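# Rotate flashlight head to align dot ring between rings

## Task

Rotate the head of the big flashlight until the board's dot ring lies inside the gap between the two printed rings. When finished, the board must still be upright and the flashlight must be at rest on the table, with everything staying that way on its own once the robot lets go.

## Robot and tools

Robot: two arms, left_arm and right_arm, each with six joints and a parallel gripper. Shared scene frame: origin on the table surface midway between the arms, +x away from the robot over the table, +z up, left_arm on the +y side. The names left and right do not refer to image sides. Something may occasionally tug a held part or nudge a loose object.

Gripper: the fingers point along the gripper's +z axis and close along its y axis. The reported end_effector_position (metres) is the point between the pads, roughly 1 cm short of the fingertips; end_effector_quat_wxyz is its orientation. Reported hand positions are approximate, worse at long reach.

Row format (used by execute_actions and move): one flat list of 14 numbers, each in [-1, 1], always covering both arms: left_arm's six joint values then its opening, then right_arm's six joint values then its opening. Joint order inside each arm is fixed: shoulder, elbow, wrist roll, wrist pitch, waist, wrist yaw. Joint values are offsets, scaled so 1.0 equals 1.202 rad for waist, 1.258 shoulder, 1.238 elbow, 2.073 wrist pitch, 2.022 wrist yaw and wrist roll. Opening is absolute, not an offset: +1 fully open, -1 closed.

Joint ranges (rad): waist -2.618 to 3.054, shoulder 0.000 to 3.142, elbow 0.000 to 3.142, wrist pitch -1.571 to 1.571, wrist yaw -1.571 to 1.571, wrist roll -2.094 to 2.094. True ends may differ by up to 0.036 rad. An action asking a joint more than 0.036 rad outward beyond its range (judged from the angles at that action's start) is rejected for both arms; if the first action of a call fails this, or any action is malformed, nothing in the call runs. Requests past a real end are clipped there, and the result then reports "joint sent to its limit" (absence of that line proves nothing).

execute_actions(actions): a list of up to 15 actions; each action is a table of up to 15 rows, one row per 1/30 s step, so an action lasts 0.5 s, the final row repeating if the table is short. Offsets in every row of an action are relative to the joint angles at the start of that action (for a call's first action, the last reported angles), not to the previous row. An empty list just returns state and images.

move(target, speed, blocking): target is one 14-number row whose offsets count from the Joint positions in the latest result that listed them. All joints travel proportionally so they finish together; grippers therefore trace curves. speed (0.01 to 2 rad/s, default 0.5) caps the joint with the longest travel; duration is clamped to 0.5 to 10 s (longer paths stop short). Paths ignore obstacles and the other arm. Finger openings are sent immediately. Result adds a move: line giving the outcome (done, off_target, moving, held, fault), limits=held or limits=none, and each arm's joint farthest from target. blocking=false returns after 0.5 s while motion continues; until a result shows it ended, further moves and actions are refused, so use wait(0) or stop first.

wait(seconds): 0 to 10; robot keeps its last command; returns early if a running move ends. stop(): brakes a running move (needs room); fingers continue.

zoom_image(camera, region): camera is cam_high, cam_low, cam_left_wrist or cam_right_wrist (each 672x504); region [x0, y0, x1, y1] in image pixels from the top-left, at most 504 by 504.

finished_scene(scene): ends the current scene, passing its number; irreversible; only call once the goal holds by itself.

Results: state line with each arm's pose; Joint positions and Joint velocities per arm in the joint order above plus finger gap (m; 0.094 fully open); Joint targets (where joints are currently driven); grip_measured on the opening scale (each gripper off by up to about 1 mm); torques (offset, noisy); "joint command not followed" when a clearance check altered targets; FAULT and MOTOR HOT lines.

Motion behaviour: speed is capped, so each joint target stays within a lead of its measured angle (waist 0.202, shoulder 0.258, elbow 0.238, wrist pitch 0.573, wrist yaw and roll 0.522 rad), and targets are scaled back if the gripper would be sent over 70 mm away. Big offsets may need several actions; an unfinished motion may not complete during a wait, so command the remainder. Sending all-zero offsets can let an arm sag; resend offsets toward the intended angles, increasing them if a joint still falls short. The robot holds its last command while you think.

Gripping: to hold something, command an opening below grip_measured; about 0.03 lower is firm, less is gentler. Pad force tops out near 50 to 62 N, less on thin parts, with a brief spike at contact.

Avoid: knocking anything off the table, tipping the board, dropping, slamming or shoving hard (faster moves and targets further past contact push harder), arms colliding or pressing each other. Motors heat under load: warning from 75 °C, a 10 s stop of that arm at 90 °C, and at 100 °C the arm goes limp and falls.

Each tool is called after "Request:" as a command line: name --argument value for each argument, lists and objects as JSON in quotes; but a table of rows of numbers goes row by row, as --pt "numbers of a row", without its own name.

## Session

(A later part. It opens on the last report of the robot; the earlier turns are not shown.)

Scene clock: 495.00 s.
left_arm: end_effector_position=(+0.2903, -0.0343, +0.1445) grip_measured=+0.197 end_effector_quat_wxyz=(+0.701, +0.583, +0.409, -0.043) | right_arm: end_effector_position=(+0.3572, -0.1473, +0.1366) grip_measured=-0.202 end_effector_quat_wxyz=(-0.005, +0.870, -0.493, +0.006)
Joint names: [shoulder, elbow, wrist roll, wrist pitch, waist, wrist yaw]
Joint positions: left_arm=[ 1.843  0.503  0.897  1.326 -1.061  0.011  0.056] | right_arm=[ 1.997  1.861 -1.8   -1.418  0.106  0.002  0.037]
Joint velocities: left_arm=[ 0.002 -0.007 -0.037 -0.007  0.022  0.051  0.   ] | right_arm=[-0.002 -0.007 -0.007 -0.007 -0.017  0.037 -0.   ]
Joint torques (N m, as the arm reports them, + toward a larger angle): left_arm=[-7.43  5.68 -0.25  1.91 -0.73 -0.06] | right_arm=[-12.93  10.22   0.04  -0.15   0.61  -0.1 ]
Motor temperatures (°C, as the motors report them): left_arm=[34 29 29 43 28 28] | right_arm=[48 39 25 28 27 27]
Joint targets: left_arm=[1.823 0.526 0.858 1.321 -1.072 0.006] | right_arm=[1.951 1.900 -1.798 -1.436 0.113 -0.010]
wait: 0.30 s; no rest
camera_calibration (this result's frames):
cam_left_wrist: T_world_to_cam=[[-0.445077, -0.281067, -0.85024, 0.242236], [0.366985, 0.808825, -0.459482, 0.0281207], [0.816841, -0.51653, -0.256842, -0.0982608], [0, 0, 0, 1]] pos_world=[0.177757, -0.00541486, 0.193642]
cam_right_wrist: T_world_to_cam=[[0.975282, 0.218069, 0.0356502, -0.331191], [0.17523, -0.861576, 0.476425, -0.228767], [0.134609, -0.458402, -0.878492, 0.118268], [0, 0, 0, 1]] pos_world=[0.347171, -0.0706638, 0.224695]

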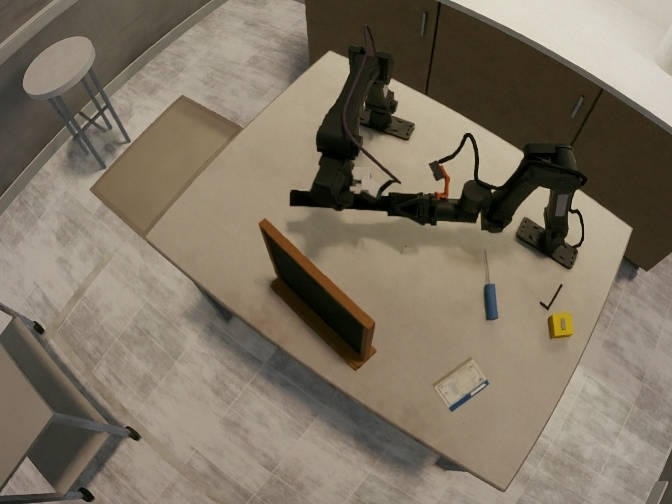

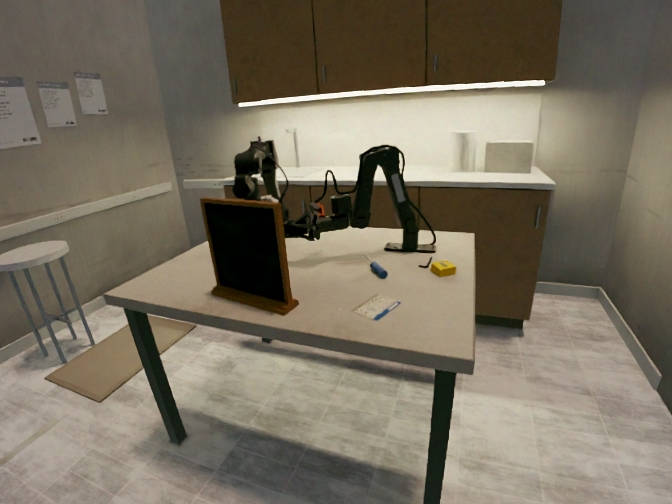

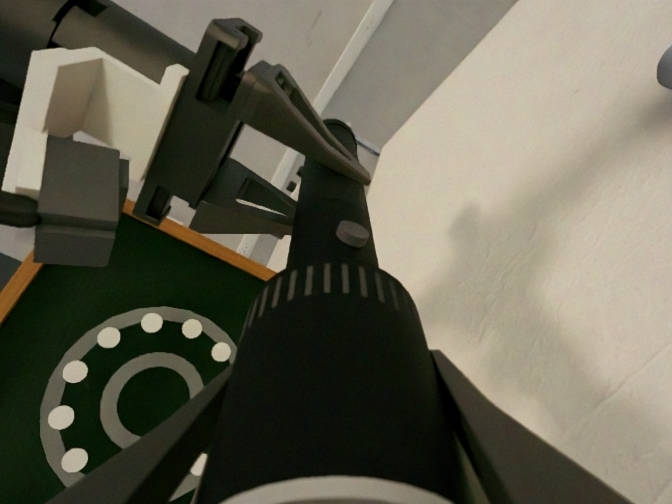

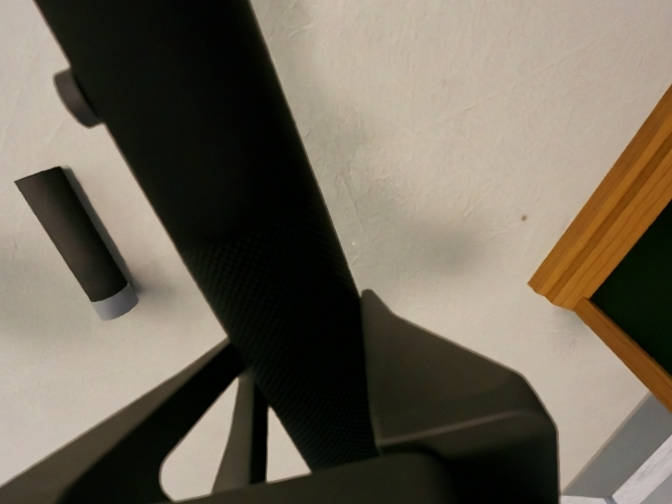

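Request:
execute_actions --actions '[[[-0.016,0.019,-0.03,-0.001,-0.009,-0.002,0.16,-0.037,0.032,0.001,-0.009,0.006,-0.006,-0.27],[-0.016,0.019,-0.04,-0.001,-0.009,-0.002,0.16,-0.037,0.032,0.001,-0.009,0.006,-0.006,-0.27],[-0.016,0.019,-0.055,-0.001,-0.009,-0.002,0.16,-0.037,0.032,0.001,-0.009,0.006,-0.006,-0.27],[-0.016,0.019,-0.07,-0.001,-0.009,-0.002,0.16,-0.037,0.032,0.001,-0.009,0.006,-0.006,-0.27],[-0.016,0.019,-0.085,-0.001,-0.009,-0.002,0.16,-0.037,0.032,0.001,-0.009,0.006,-0.006,-0.27],[-0.016,0.019,-0.10,-0.001,-0.009,-0.002,0.16,-0.037,0.032,0.001,-0.009,0.006,-0.006,-0.27],[-0.016,0.019,-0.115,-0.001,-0.009,-0.002,0.16,-0.037,0.032,0.001,-0.009,0.006,-0.006,-0.27],[-0.016,0.019,-0.13,-0.001,-0.009,-0.002,0.16,-0.037,0.032,0.001,-0.009,0.006,-0.006,-0.27],[-0.016,0.019,-0.14,-0.001,-0.009,-0.002,0.16,-0.037,0.032,0.001,-0.009,0.006,-0.006,-0.27],[-0.016,0.019,-0.15,-0.001,-0.009,-0.002,0.16,-0.037,0.032,0.001,-0.009,0.006,-0.006,-0.27]]]'

Request:
wait --seconds 0.4

Request:
zoom_image --camera "cam_left_wrist" --region '[0, 200, 260, 480]'

Scene clock: 511.70 s.
left_arm: end_effector_position=(+0.2894, -0.0348, +0.1441) grip_measured=+0.197 end_effector_quat_wxyz=(+0.689, +0.531, +0.475, -0.129) | right_arm: end_effector_position=(+0.3571, -0.1474, +0.1366) grip_measured=-0.202 end_effector_quat_wxyz=(-0.005, +0.870, -0.493, +0.006)
Joint names: [shoulder, elbow, wrist roll, wrist pitch, waist, wrist yaw]
Joint positions: left_arm=[ 1.843  0.503  0.657  1.324 -1.061  0.017  0.056] | right_arm=[ 1.997  1.861 -1.8   -1.418  0.106  0.002  0.037]
Joint velocities: left_arm=[ 0.012 -0.002 -0.198 -0.037 -0.022  0.051  0.001] | right_arm=[ 0.017 -0.012 -0.081  0.037  0.002  0.037 -0.002]
Joint torques (N m, as the arm reports them, + toward a larger angle): left_arm=[-7.58  5.63 -0.25  1.95 -0.74 -0.1 ] | right_arm=[-12.91  10.19   0.07  -0.16   0.58  -0.15]
Motor temperatures (°C, as the motors report them): left_arm=[34 29 29 42 28 28] | right_arm=[49 39 25 28 27 27]
Joint targets: left_arm=[1.823 0.526 0.594 1.323 -1.072 0.007] | right_arm=[1.951 1.900 -1.798 -1.437 0.113 -0.010]
camera_calibration (this result's frames):
cam_left_wrist: T_world_to_cam=[[-0.606381, -0.37635, -0.700473, 0.263083], [0.256682, 0.741106, -0.620384, 0.0813945], [0.752607, -0.555987, -0.35279, -0.0668999], [0, 0, 0, 1]] pos_world=[0.188985, 0.00149393, 0.211177]
cam_right_wrist: T_world_to_cam=[[0.975128, 0.218818, 0.03527, -0.330879], [0.176059, -0.861381, 0.476472, -0.22905], [0.134642, -0.458412, -0.878482, 0.118251], [0, 0, 0, 1]] pos_world=[0.347054, -0.0706891, 0.224687]

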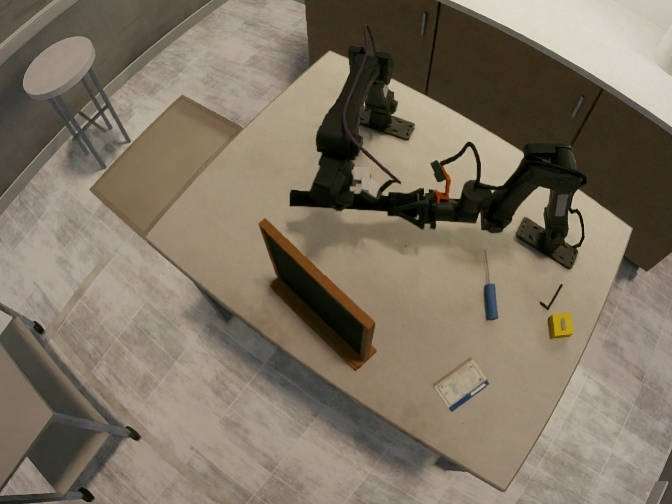

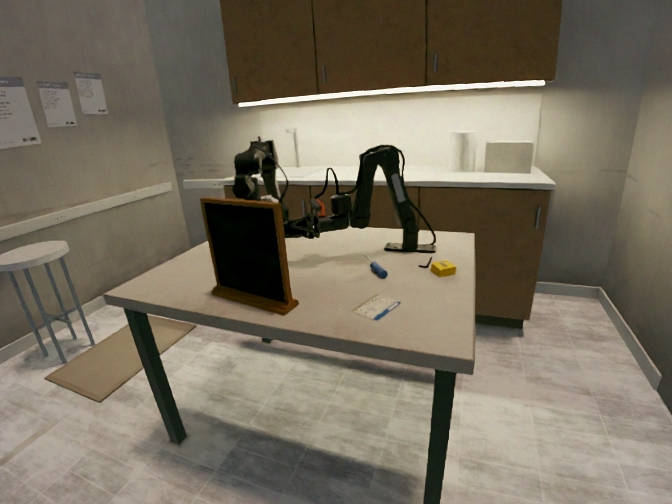

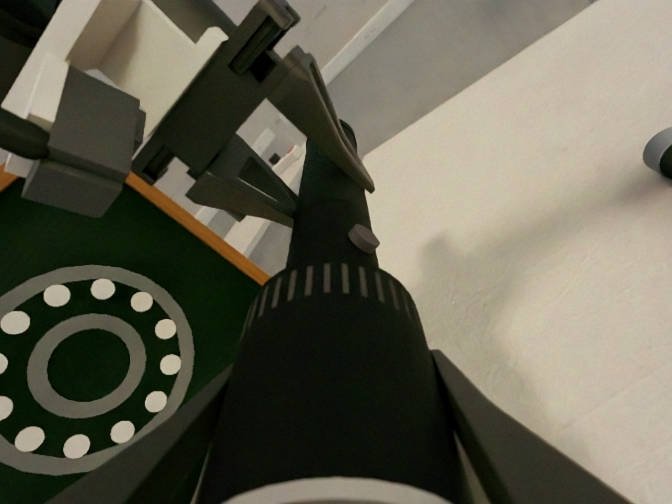

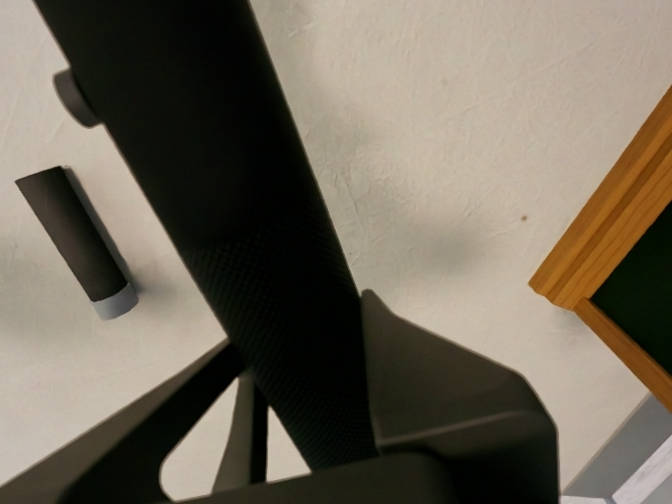

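Scene clock: 512.10 s.
left_arm: end_effector_position=(+0.2892, -0.0349, +0.1441) grip_measured=+0.197 end_effector_quat_wxyz=(+0.687, +0.524, +0.483, -0.139) | right_arm: end_effector_position=(+0.3571, -0.1474, +0.1366) grip_measured=-0.202 end_effector_quat_wxyz=(-0.005, +0.870, -0.492, +0.006)
Joint names: [shoulder, elbow, wrist roll, wrist pitch, waist, wrist yaw]
Joint positions: left_arm=[ 1.843  0.503  0.627  1.324 -1.061  0.018  0.056] | right_arm=[ 1.997  1.861 -1.801 -1.418  0.106  0.002  0.037]
Joint velocities: left_arm=[-0.007 -0.007 -0.066  0.022 -0.002 -0.037  0.   ] | right_arm=[ 0.007  0.012 -0.007 -0.037 -0.002  0.051  0.   ]
Joint torques (N m, as the arm reports them, + toward a larger angle): left_arm=[-7.53  5.62 -0.25  1.95 -0.74 -0.12] | right_arm=[-12.84  10.26   0.06  -0.15   0.67  -0.11]
Motor temperatures (°C, as the motors report them): left_arm=[34 29 29 42 28 28] | right_arm=[49 39 25 28 27 27]
Joint targets: left_arm=[1.823 0.526 0.594 1.324 -1.072 0.007] | right_arm=[1.951 1.900 -1.798 -1.437 0.113 -0.010]
wait: 0.40 s; no rest
camera_calibration (this result's frames):
cam_left_wrist: T_world_to_cam=[[-0.624413, -0.386722, -0.678641, 0.264646], [0.240932, 0.731111, -0.638302, 0.0883054], [0.743007, -0.56207, -0.363342, -0.0627431], [0, 0, 0, 1]] pos_world=[0.190591, 0.00251722, 0.213168]
cam_right_wrist: T_world_to_cam=[[0.975045, 0.21919, 0.0352697, -0.330794], [0.176387, -0.861311, 0.476478, -0.229157], [0.134817, -0.458366, -0.878479, 0.118195], [0, 0, 0, 1]] pos_world=[0.347025, -0.0706924, 0.224687]

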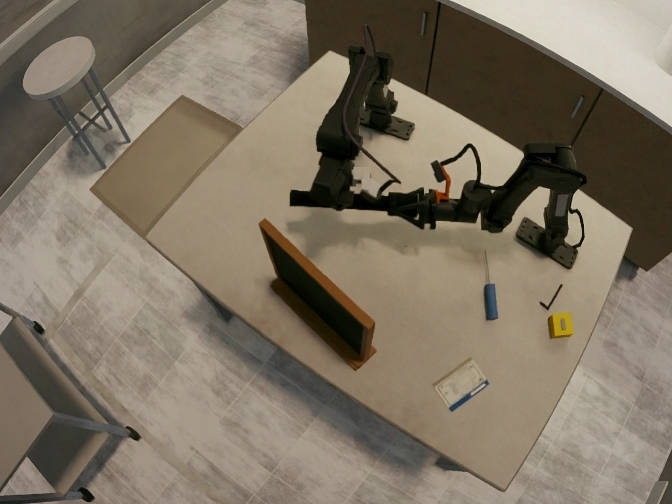

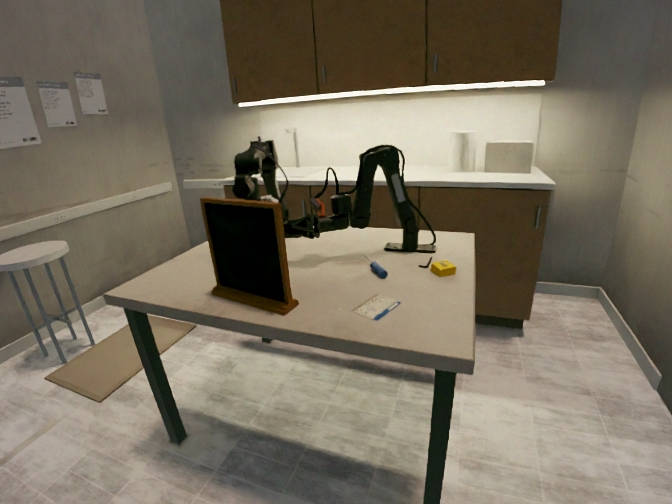

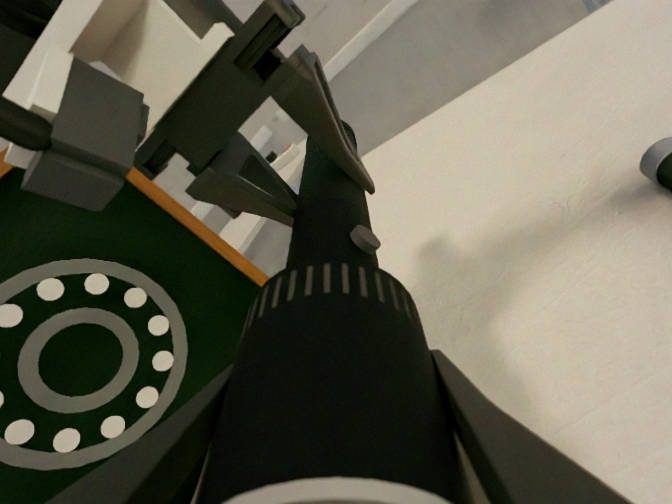

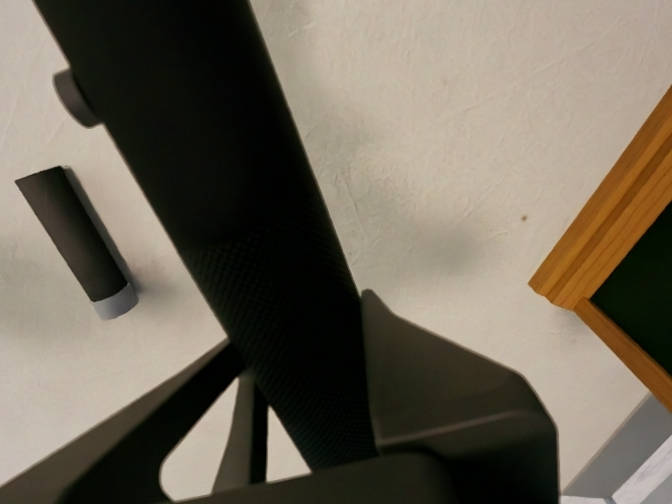

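Region (0, 200, 260, 480) of cam_left_wrist's 672x504 image, scaled by 1.800, with more detail than that image has; it fills the left 468 columns of this view, and the rest is white.

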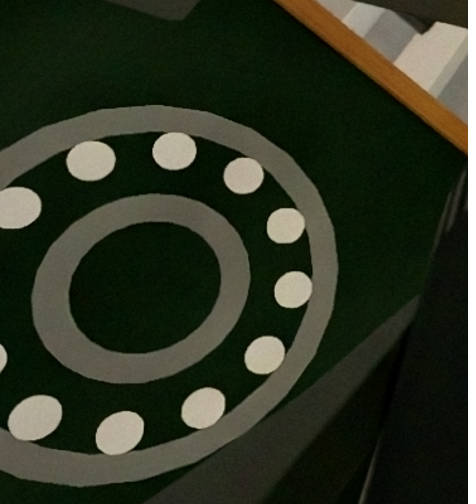

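Request:
execute_actions --actions '[[[-0.016,0.019,-0.03,0,-0.009,-0.005,0.16,-0.037,0.032,0.001,-0.009,0.006,-0.006,-0.27],[-0.016,0.019,-0.04,0,-0.009,-0.005,0.16,-0.037,0.032,0.001,-0.009,0.006,-0.006,-0.27],[-0.016,0.019,-0.055,0,-0.009,-0.005,0.16,-0.037,0.032,0.001,-0.009,0.006,-0.006,-0.27],[-0.016,0.019,-0.07,0,-0.009,-0.005,0.16,-0.037,0.032,0.001,-0.009,0.006,-0.006,-0.27],[-0.016,0.019,-0.085,0,-0.009,-0.005,0.16,-0.037,0.032,0.001,-0.009,0.006,-0.006,-0.27],[-0.016,0.019,-0.10,0,-0.009,-0.005,0.16,-0.037,0.032,0.001,-0.009,0.006,-0.006,-0.27],[-0.016,0.019,-0.115,0,-0.009,-0.005,0.16,-0.037,0.032,0.001,-0.009,0.006,-0.006,-0.27],[-0.016,0.019,-0.13,0,-0.009,-0.005,0.16,-0.037,0.032,0.001,-0.009,0.006,-0.006,-0.27],[-0.016,0.019,-0.14,0,-0.009,-0.005,0.16,-0.037,0.032,0.001,-0.009,0.006,-0.006,-0.27],[-0.016,0.019,-0.15,0,-0.009,-0.005,0.16,-0.037,0.032,0.001,-0.009,0.006,-0.006,-0.27]]]'

Request:
wait --seconds 0.4

Request:
zoom_image --camera "cam_left_wrist" --region '[0, 120, 240, 420]'

Scene clock: 524.17 s.
left_arm: end_effector_position=(+0.2882, -0.0355, +0.1439) grip_measured=+0.197 end_effector_quat_wxyz=(+0.665, +0.464, +0.541, -0.223) | right_arm: end_effector_position=(+0.3571, -0.1474, +0.1366) grip_measured=-0.202 end_effector_quat_wxyz=(-0.005, +0.871, -0.492, +0.006)
Joint names: [shoulder, elbow, wrist roll, wrist pitch, waist, wrist yaw]
Joint positions: left_arm=[ 1.843  0.503  0.386  1.323 -1.061  0.025  0.056] | right_arm=[ 1.997  1.861 -1.803 -1.418  0.106  0.002  0.037]
Joint velocities: left_arm=[ 0.007 -0.007 -0.286 -0.007 -0.007  0.022  0.001] | right_arm=[-0.017 -0.002 -0.007  0.051  0.012 -0.051  0.001]
Joint torques (N m, as the arm reports them, + toward a larger angle): left_arm=[-7.4   5.64 -0.21  1.95 -0.64 -0.15] | right_arm=[-12.9   10.25   0.06  -0.17   0.66  -0.09]
Motor temperatures (°C, as the motors report them): left_arm=[34 29 29 42 28 28] | right_arm=[49 39 25 28 27 27]
Joint targets: left_arm=[1.823 0.526 0.323 1.323 -1.072 0.008] | right_arm=[1.951 1.900 -1.799 -1.437 0.113 -0.010]
camera_calibration (this result's frames):
cam_left_wrist: T_world_to_cam=[[-0.746408, -0.457184, -0.483589, 0.268264], [0.0971994, 0.643981, -0.758842, 0.144535], [0.658352, -0.61341, -0.436234, -0.0293419], [0, 0, 0, 1]] pos_world=[0.205503, 0.0115694, 0.226609]
cam_right_wrist: T_world_to_cam=[[0.974625, 0.22105, 0.0352681, -0.33037], [0.178027, -0.860959, 0.476504, -0.229695], [0.135696, -0.458134, -0.878464, 0.117913], [0, 0, 0, 1]] pos_world=[0.346878, -0.0707091, 0.224685]

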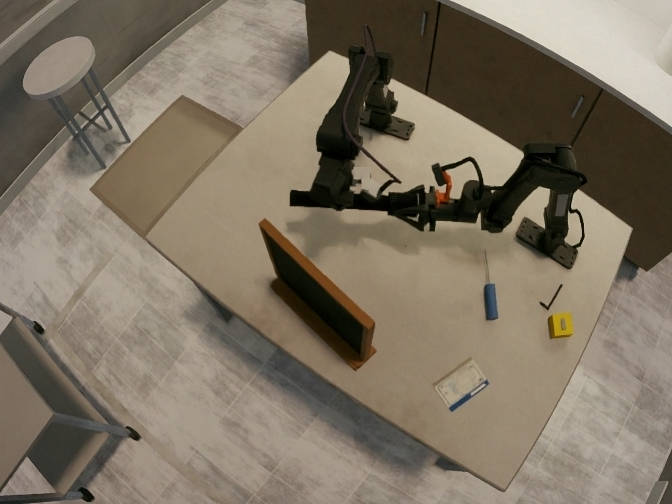

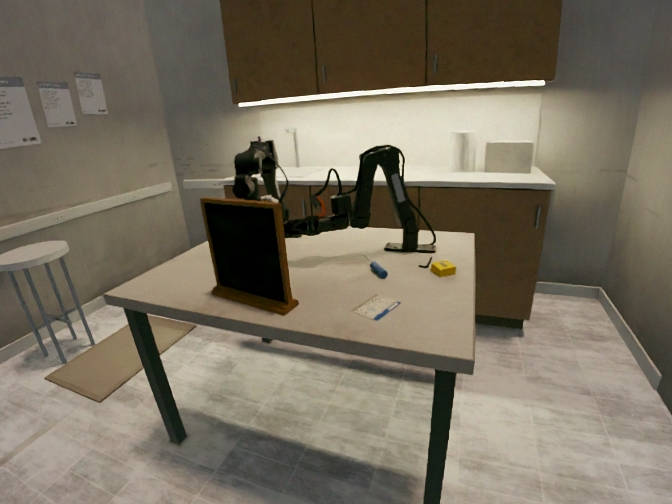

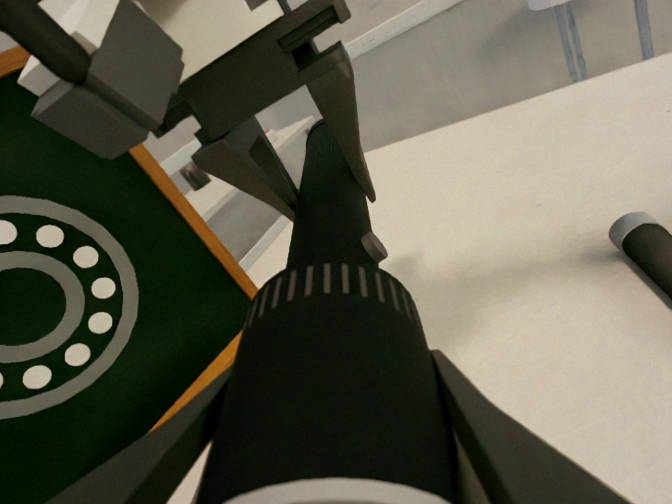

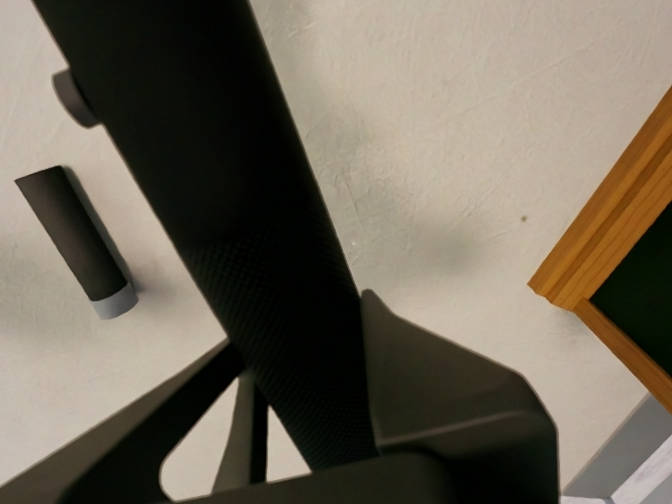

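Scene clock: 524.57 s.
left_arm: end_effector_position=(+0.2881, -0.0356, +0.1439) grip_measured=+0.197 end_effector_quat_wxyz=(+0.661, +0.456, +0.548, -0.234) | right_arm: end_effector_position=(+0.3571, -0.1474, +0.1366) grip_measured=-0.202 end_effector_quat_wxyz=(-0.005, +0.871, -0.491, +0.006)
Joint names: [shoulder, elbow, wrist roll, wrist pitch, waist, wrist yaw]
Joint positions: left_arm=[ 1.843  0.503  0.355  1.323 -1.061  0.025  0.056] | right_arm=[ 1.997  1.861 -1.803 -1.418  0.106  0.002  0.037]
Joint velocities: left_arm=[-0.007  0.007 -0.037 -0.037 -0.002  0.051  0.001] | right_arm=[ 0.002 -0.002 -0.022 -0.007  0.017 -0.081 -0.   ]
Joint torques (N m, as the arm reports them, + toward a larger angle): left_arm=[-7.52  5.64 -0.23  2.01 -0.71 -0.21] | right_arm=[-12.85  10.21   0.06  -0.17   0.59  -0.12]
Motor temperatures (°C, as the motors report them): left_arm=[34 29 29 42 28 28] | right_arm=[49 39 25 28 27 27]
Joint targets: left_arm=[1.823 0.526 0.323 1.323 -1.072 0.008] | right_arm=[1.951 1.900 -1.799 -1.437 0.113 -0.010]
wait: 0.40 s; no rest
camera_calibration (this result's frames):
cam_left_wrist: T_world_to_cam=[[-0.75885, -0.464347, -0.45665, 0.267599], [0.0772904, 0.632008, -0.771098, 0.151665], [0.646663, -0.620442, -0.443709, -0.0251145], [0, 0, 0, 1]] pos_world=[0.207585, 0.0128229, 0.228004]
cam_right_wrist: T_world_to_cam=[[0.97454, 0.221422, 0.0352677, -0.330285], [0.178355, -0.860888, 0.47651, -0.229802], [0.135871, -0.458088, -0.878462, 0.117857], [0, 0, 0, 1]] pos_world=[0.346849, -0.0707125, 0.224684]

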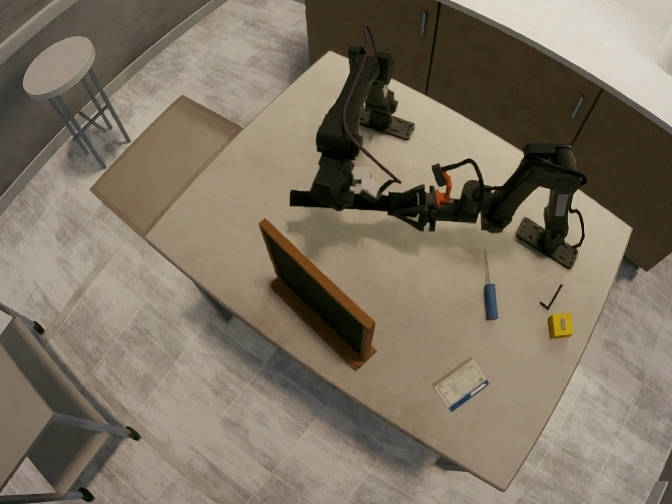

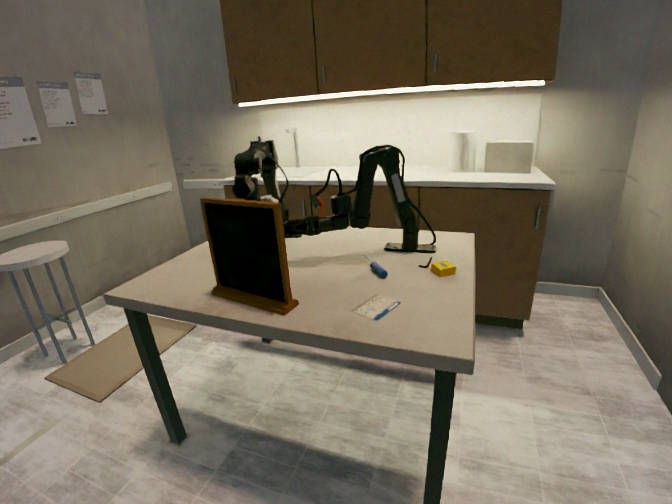

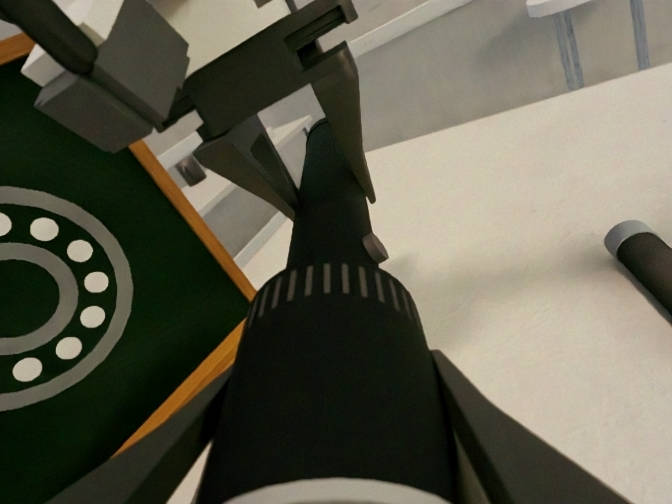

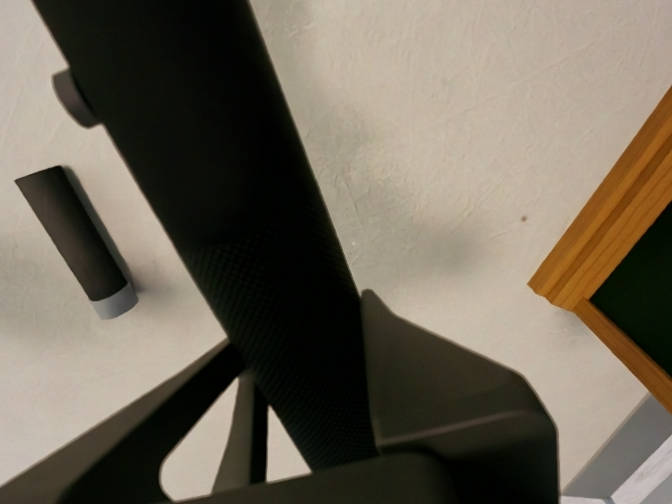

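Region (0, 120, 240, 420) of cam_left_wrist's 672x504 image, scaled by 1.680, with more detail than that image has; it fills the left 403 columns of this view, and the rest is white.

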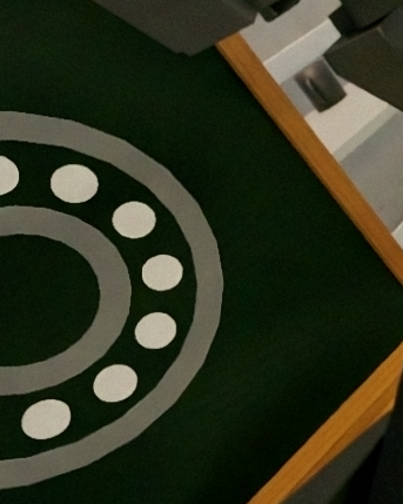

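Request:
execute_actions --actions '[[[-0.016,0.019,-0.005,0,-0.006,-0.003,0.17,-0.037,0.032,0.001,-0.009,0.006,-0.006,-0.27],[-0.016,0.019,0,0,-0.004,0,0.18,-0.037,0.032,0.001,-0.009,0.006,-0.006,-0.27],[-0.016,0.019,0,0,-0.004,0,0.19,-0.037,0.032,0.001,-0.009,0.006,-0.006,-0.27],[-0.016,0.019,0,0,-0.004,0,0.21,-0.037,0.032,0.001,-0.009,0.006,-0.006,-0.27],[-0.016,0.019,0,0,-0.004,0,0.24,-0.037,0.032,0.001,-0.009,0.006,-0.006,-0.27],[-0.016,0.019,0,0,-0.004,0,0.3,-0.037,0.032,0.001,-0.009,0.006,-0.006,-0.27],[-0.016,0.019,0,0,-0.004,0,0.4,-0.037,0.032,0.001,-0.009,0.006,-0.006,-0.27],[-0.016,0.019,0,0,-0.004,0,0.55,-0.037,0.032,0.001,-0.009,0.006,-0.006,-0.27],[-0.016,0.019,0,0,-0.004,0,0.7,-0.037,0.032,0.001,-0.009,0.006,-0.006,-0.27],[-0.016,0.019,0,0,-0.004,0,0.85,-0.037,0.032,0.001,-0.009,0.006,-0.006,-0.27],[-0.016,0.019,0,0,-0.004,0,1,-0.037,0.032,0.001,-0.009,0.006,-0.006,-0.27]]]'

Request:
move --target '[-0.229,-0.279,-0.176,0.048,-0.004,-0.01,1,-0.009,-0.251,0.002,0.178,0.006,-0.026,-0.27]' --speed 0.4

Scene clock: 565.93 s.
left_arm: end_effector_position=(+0.2879, -0.0357, +0.1435) grip_measured=+0.999 end_effector_quat_wxyz=(+0.660, +0.457, +0.548, -0.234) | right_arm: end_effector_position=(+0.3570, -0.1476, +0.1366) grip_measured=-0.202 end_effector_quat_wxyz=(-0.004, +0.871, -0.491, +0.006)
Joint names: [shoulder, elbow, wrist roll, wrist pitch, waist, wrist yaw]
Joint positions: left_arm=[ 1.843  0.503  0.356  1.321 -1.061  0.027  0.094] | right_arm=[ 1.997  1.861 -1.803 -1.419  0.106  0.003  0.037]
Joint velocities: left_arm=[-0.012 -0.002  0.007 -0.007 -0.002  0.007 -0.001] | right_arm=[ 0.007 -0.007 -0.066  0.022 -0.007 -0.022  0.   ]
Joint torques (N m, as the arm reports them, + toward a larger angle): left_arm=[-7.54  5.61  0.    1.97 -0.31 -0.02] | right_arm=[-12.84  10.08   0.04  -0.16   0.72  -0.09]
Motor temperatures (°C, as the motors report them): left_arm=[34 29 29 41 28 28] | right_arm=[50 40 25 28 27 27]
Joint targets: left_arm=[1.823 0.526 0.355 1.323 -1.066 0.025] | right_arm=[1.951 1.900 -1.801 -1.437 0.113 -0.010]
camera_calibration (this result's frames):
cam_left_wrist: T_world_to_cam=[[-0.759645, -0.462416, -0.457285, 0.267573], [0.078125, 0.633172, -0.770058, 0.151127], [0.645628, -0.620697, -0.44486, -0.0247574], [0, 0, 0, 1]] pos_world=[0.207438, 0.0126736, 0.22772]
cam_right_wrist: T_world_to_cam=[[0.974557, 0.221451, 0.0346085, -0.330026], [0.178519, -0.86026, 0.477581, -0.230109], [0.135533, -0.459252, -0.877906, 0.117629], [0, 0, 0, 1]] pos_world=[0.346765, -0.0708481, 0.224584]

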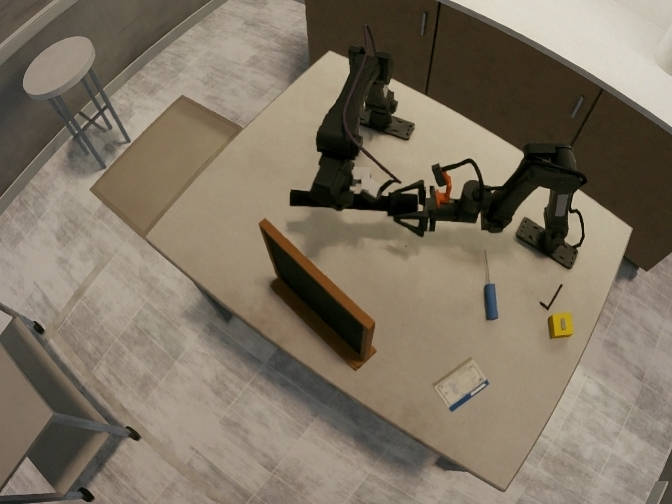

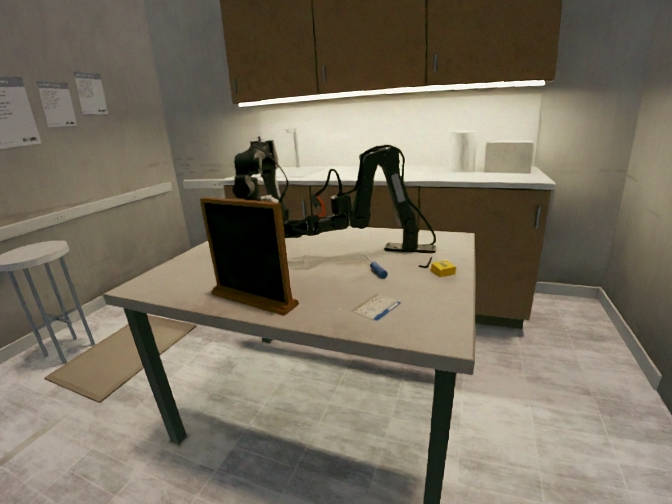

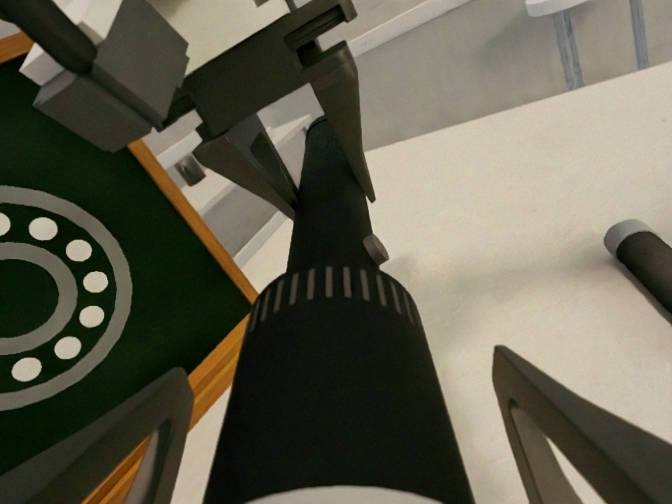

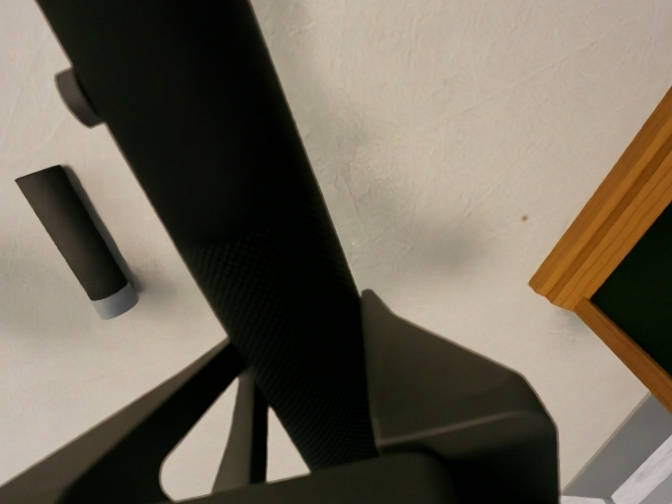

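Scene clock: 567.60 s.
left_arm: end_effector_position=(+0.2443, +0.0373, +0.1505) grip_measured=+1.000 end_effector_quat_wxyz=(+0.618, +0.350, +0.615, -0.343) | right_arm: end_effector_position=(+0.3573, -0.1429, +0.0432) grip_measured=-0.202 end_effector_quat_wxyz=(-0.013, +0.871, -0.491, -0.002)
Joint names: [shoulder, elbow, wrist roll, wrist pitch, waist, wrist yaw]
Joint positions: left_arm=[ 1.574  0.168  0.012  1.405 -1.061  0.015  0.094] | right_arm=[ 2.032  1.538 -1.803 -1.061  0.106 -0.021  0.037]
Joint velocities: left_arm=[-0.012 -0.017 -0.066  0.022 -0.002 -0.11   0.001] | right_arm=[-0.007 -0.022 -0.037  0.037  0.007  0.022  0.   ]
Joint torques (N m, as the arm reports them, + toward a larger angle): left_arm=[-4.93  2.94 -0.1   2.14 -0.36 -0.09] | right_arm=[-13.01   7.79   0.05   0.18   0.57  -0.29]
Motor temperatures (°C, as the motors report them): left_arm=[34 29 29 41 28 28] | right_arm=[50 40 25 28 27 27]
Joint targets: left_arm=[1.554 0.157 -0.000 1.421 -1.066 0.007] | right_arm=[1.986 1.550 -1.799 -1.050 0.113 -0.050]
move: off_target (right_arm); limits=none; left_arm: farthest joint: the shoulder, 0.019 radians from its target (0.288 radians at the start); right_arm: farthest joint: the shoulder, 0.046 radians from its target (0.012 radians at the start)
camera_calibration (this result's frames):
cam_left_wrist: T_world_to_cam=[[-0.836865, -0.531567, -0.130742, 0.243789], [-0.166035, 0.47407, -0.864691, 0.193509], [0.521622, -0.701921, -0.484992, 0.0911666], [0, 0, 0, 1]] pos_world=[0.188593, 0.101845, 0.243414]
cam_right_wrist: T_world_to_cam=[[0.974703, 0.221019, 0.0332233, -0.328153], [0.181993, -0.87115, 0.456043, -0.183404], [0.129737, -0.43846, -0.889337, 0.0432567], [0, 0, 0, 1]] pos_world=[0.347618, -0.068278, 0.133012]

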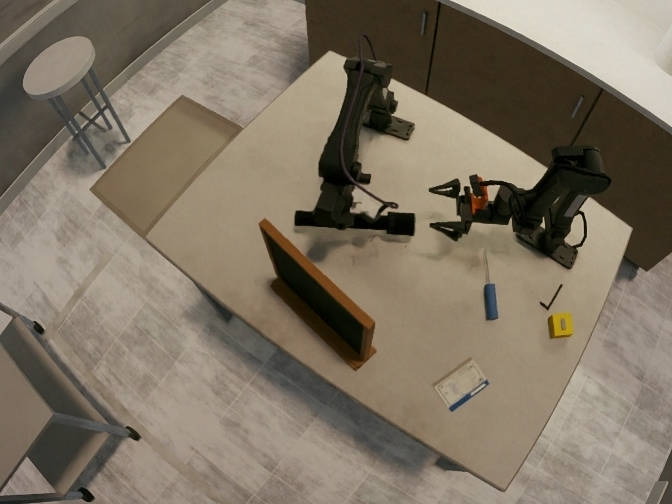

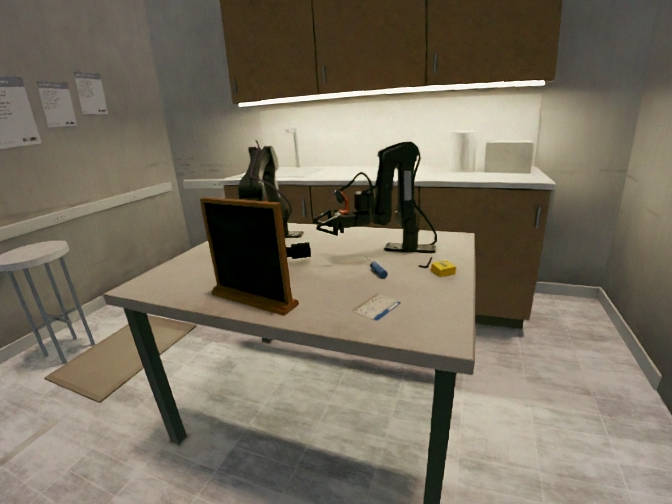

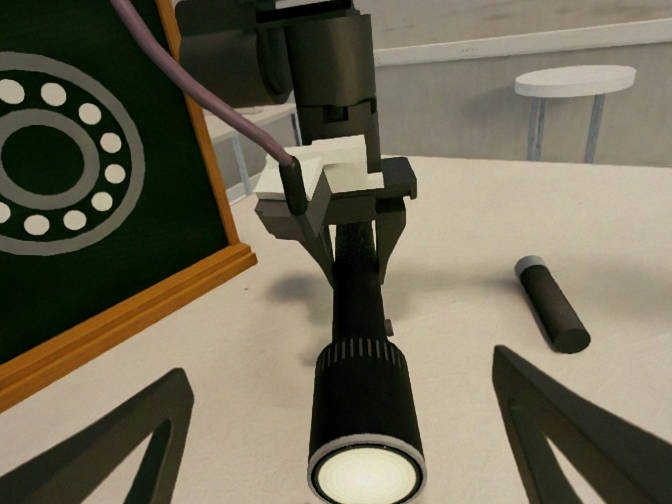

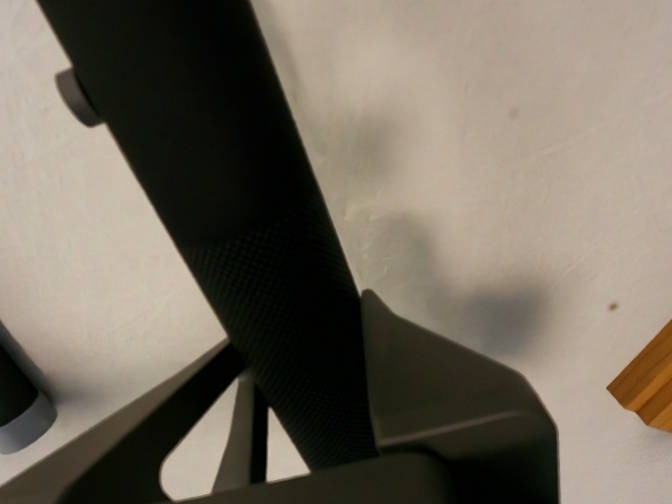

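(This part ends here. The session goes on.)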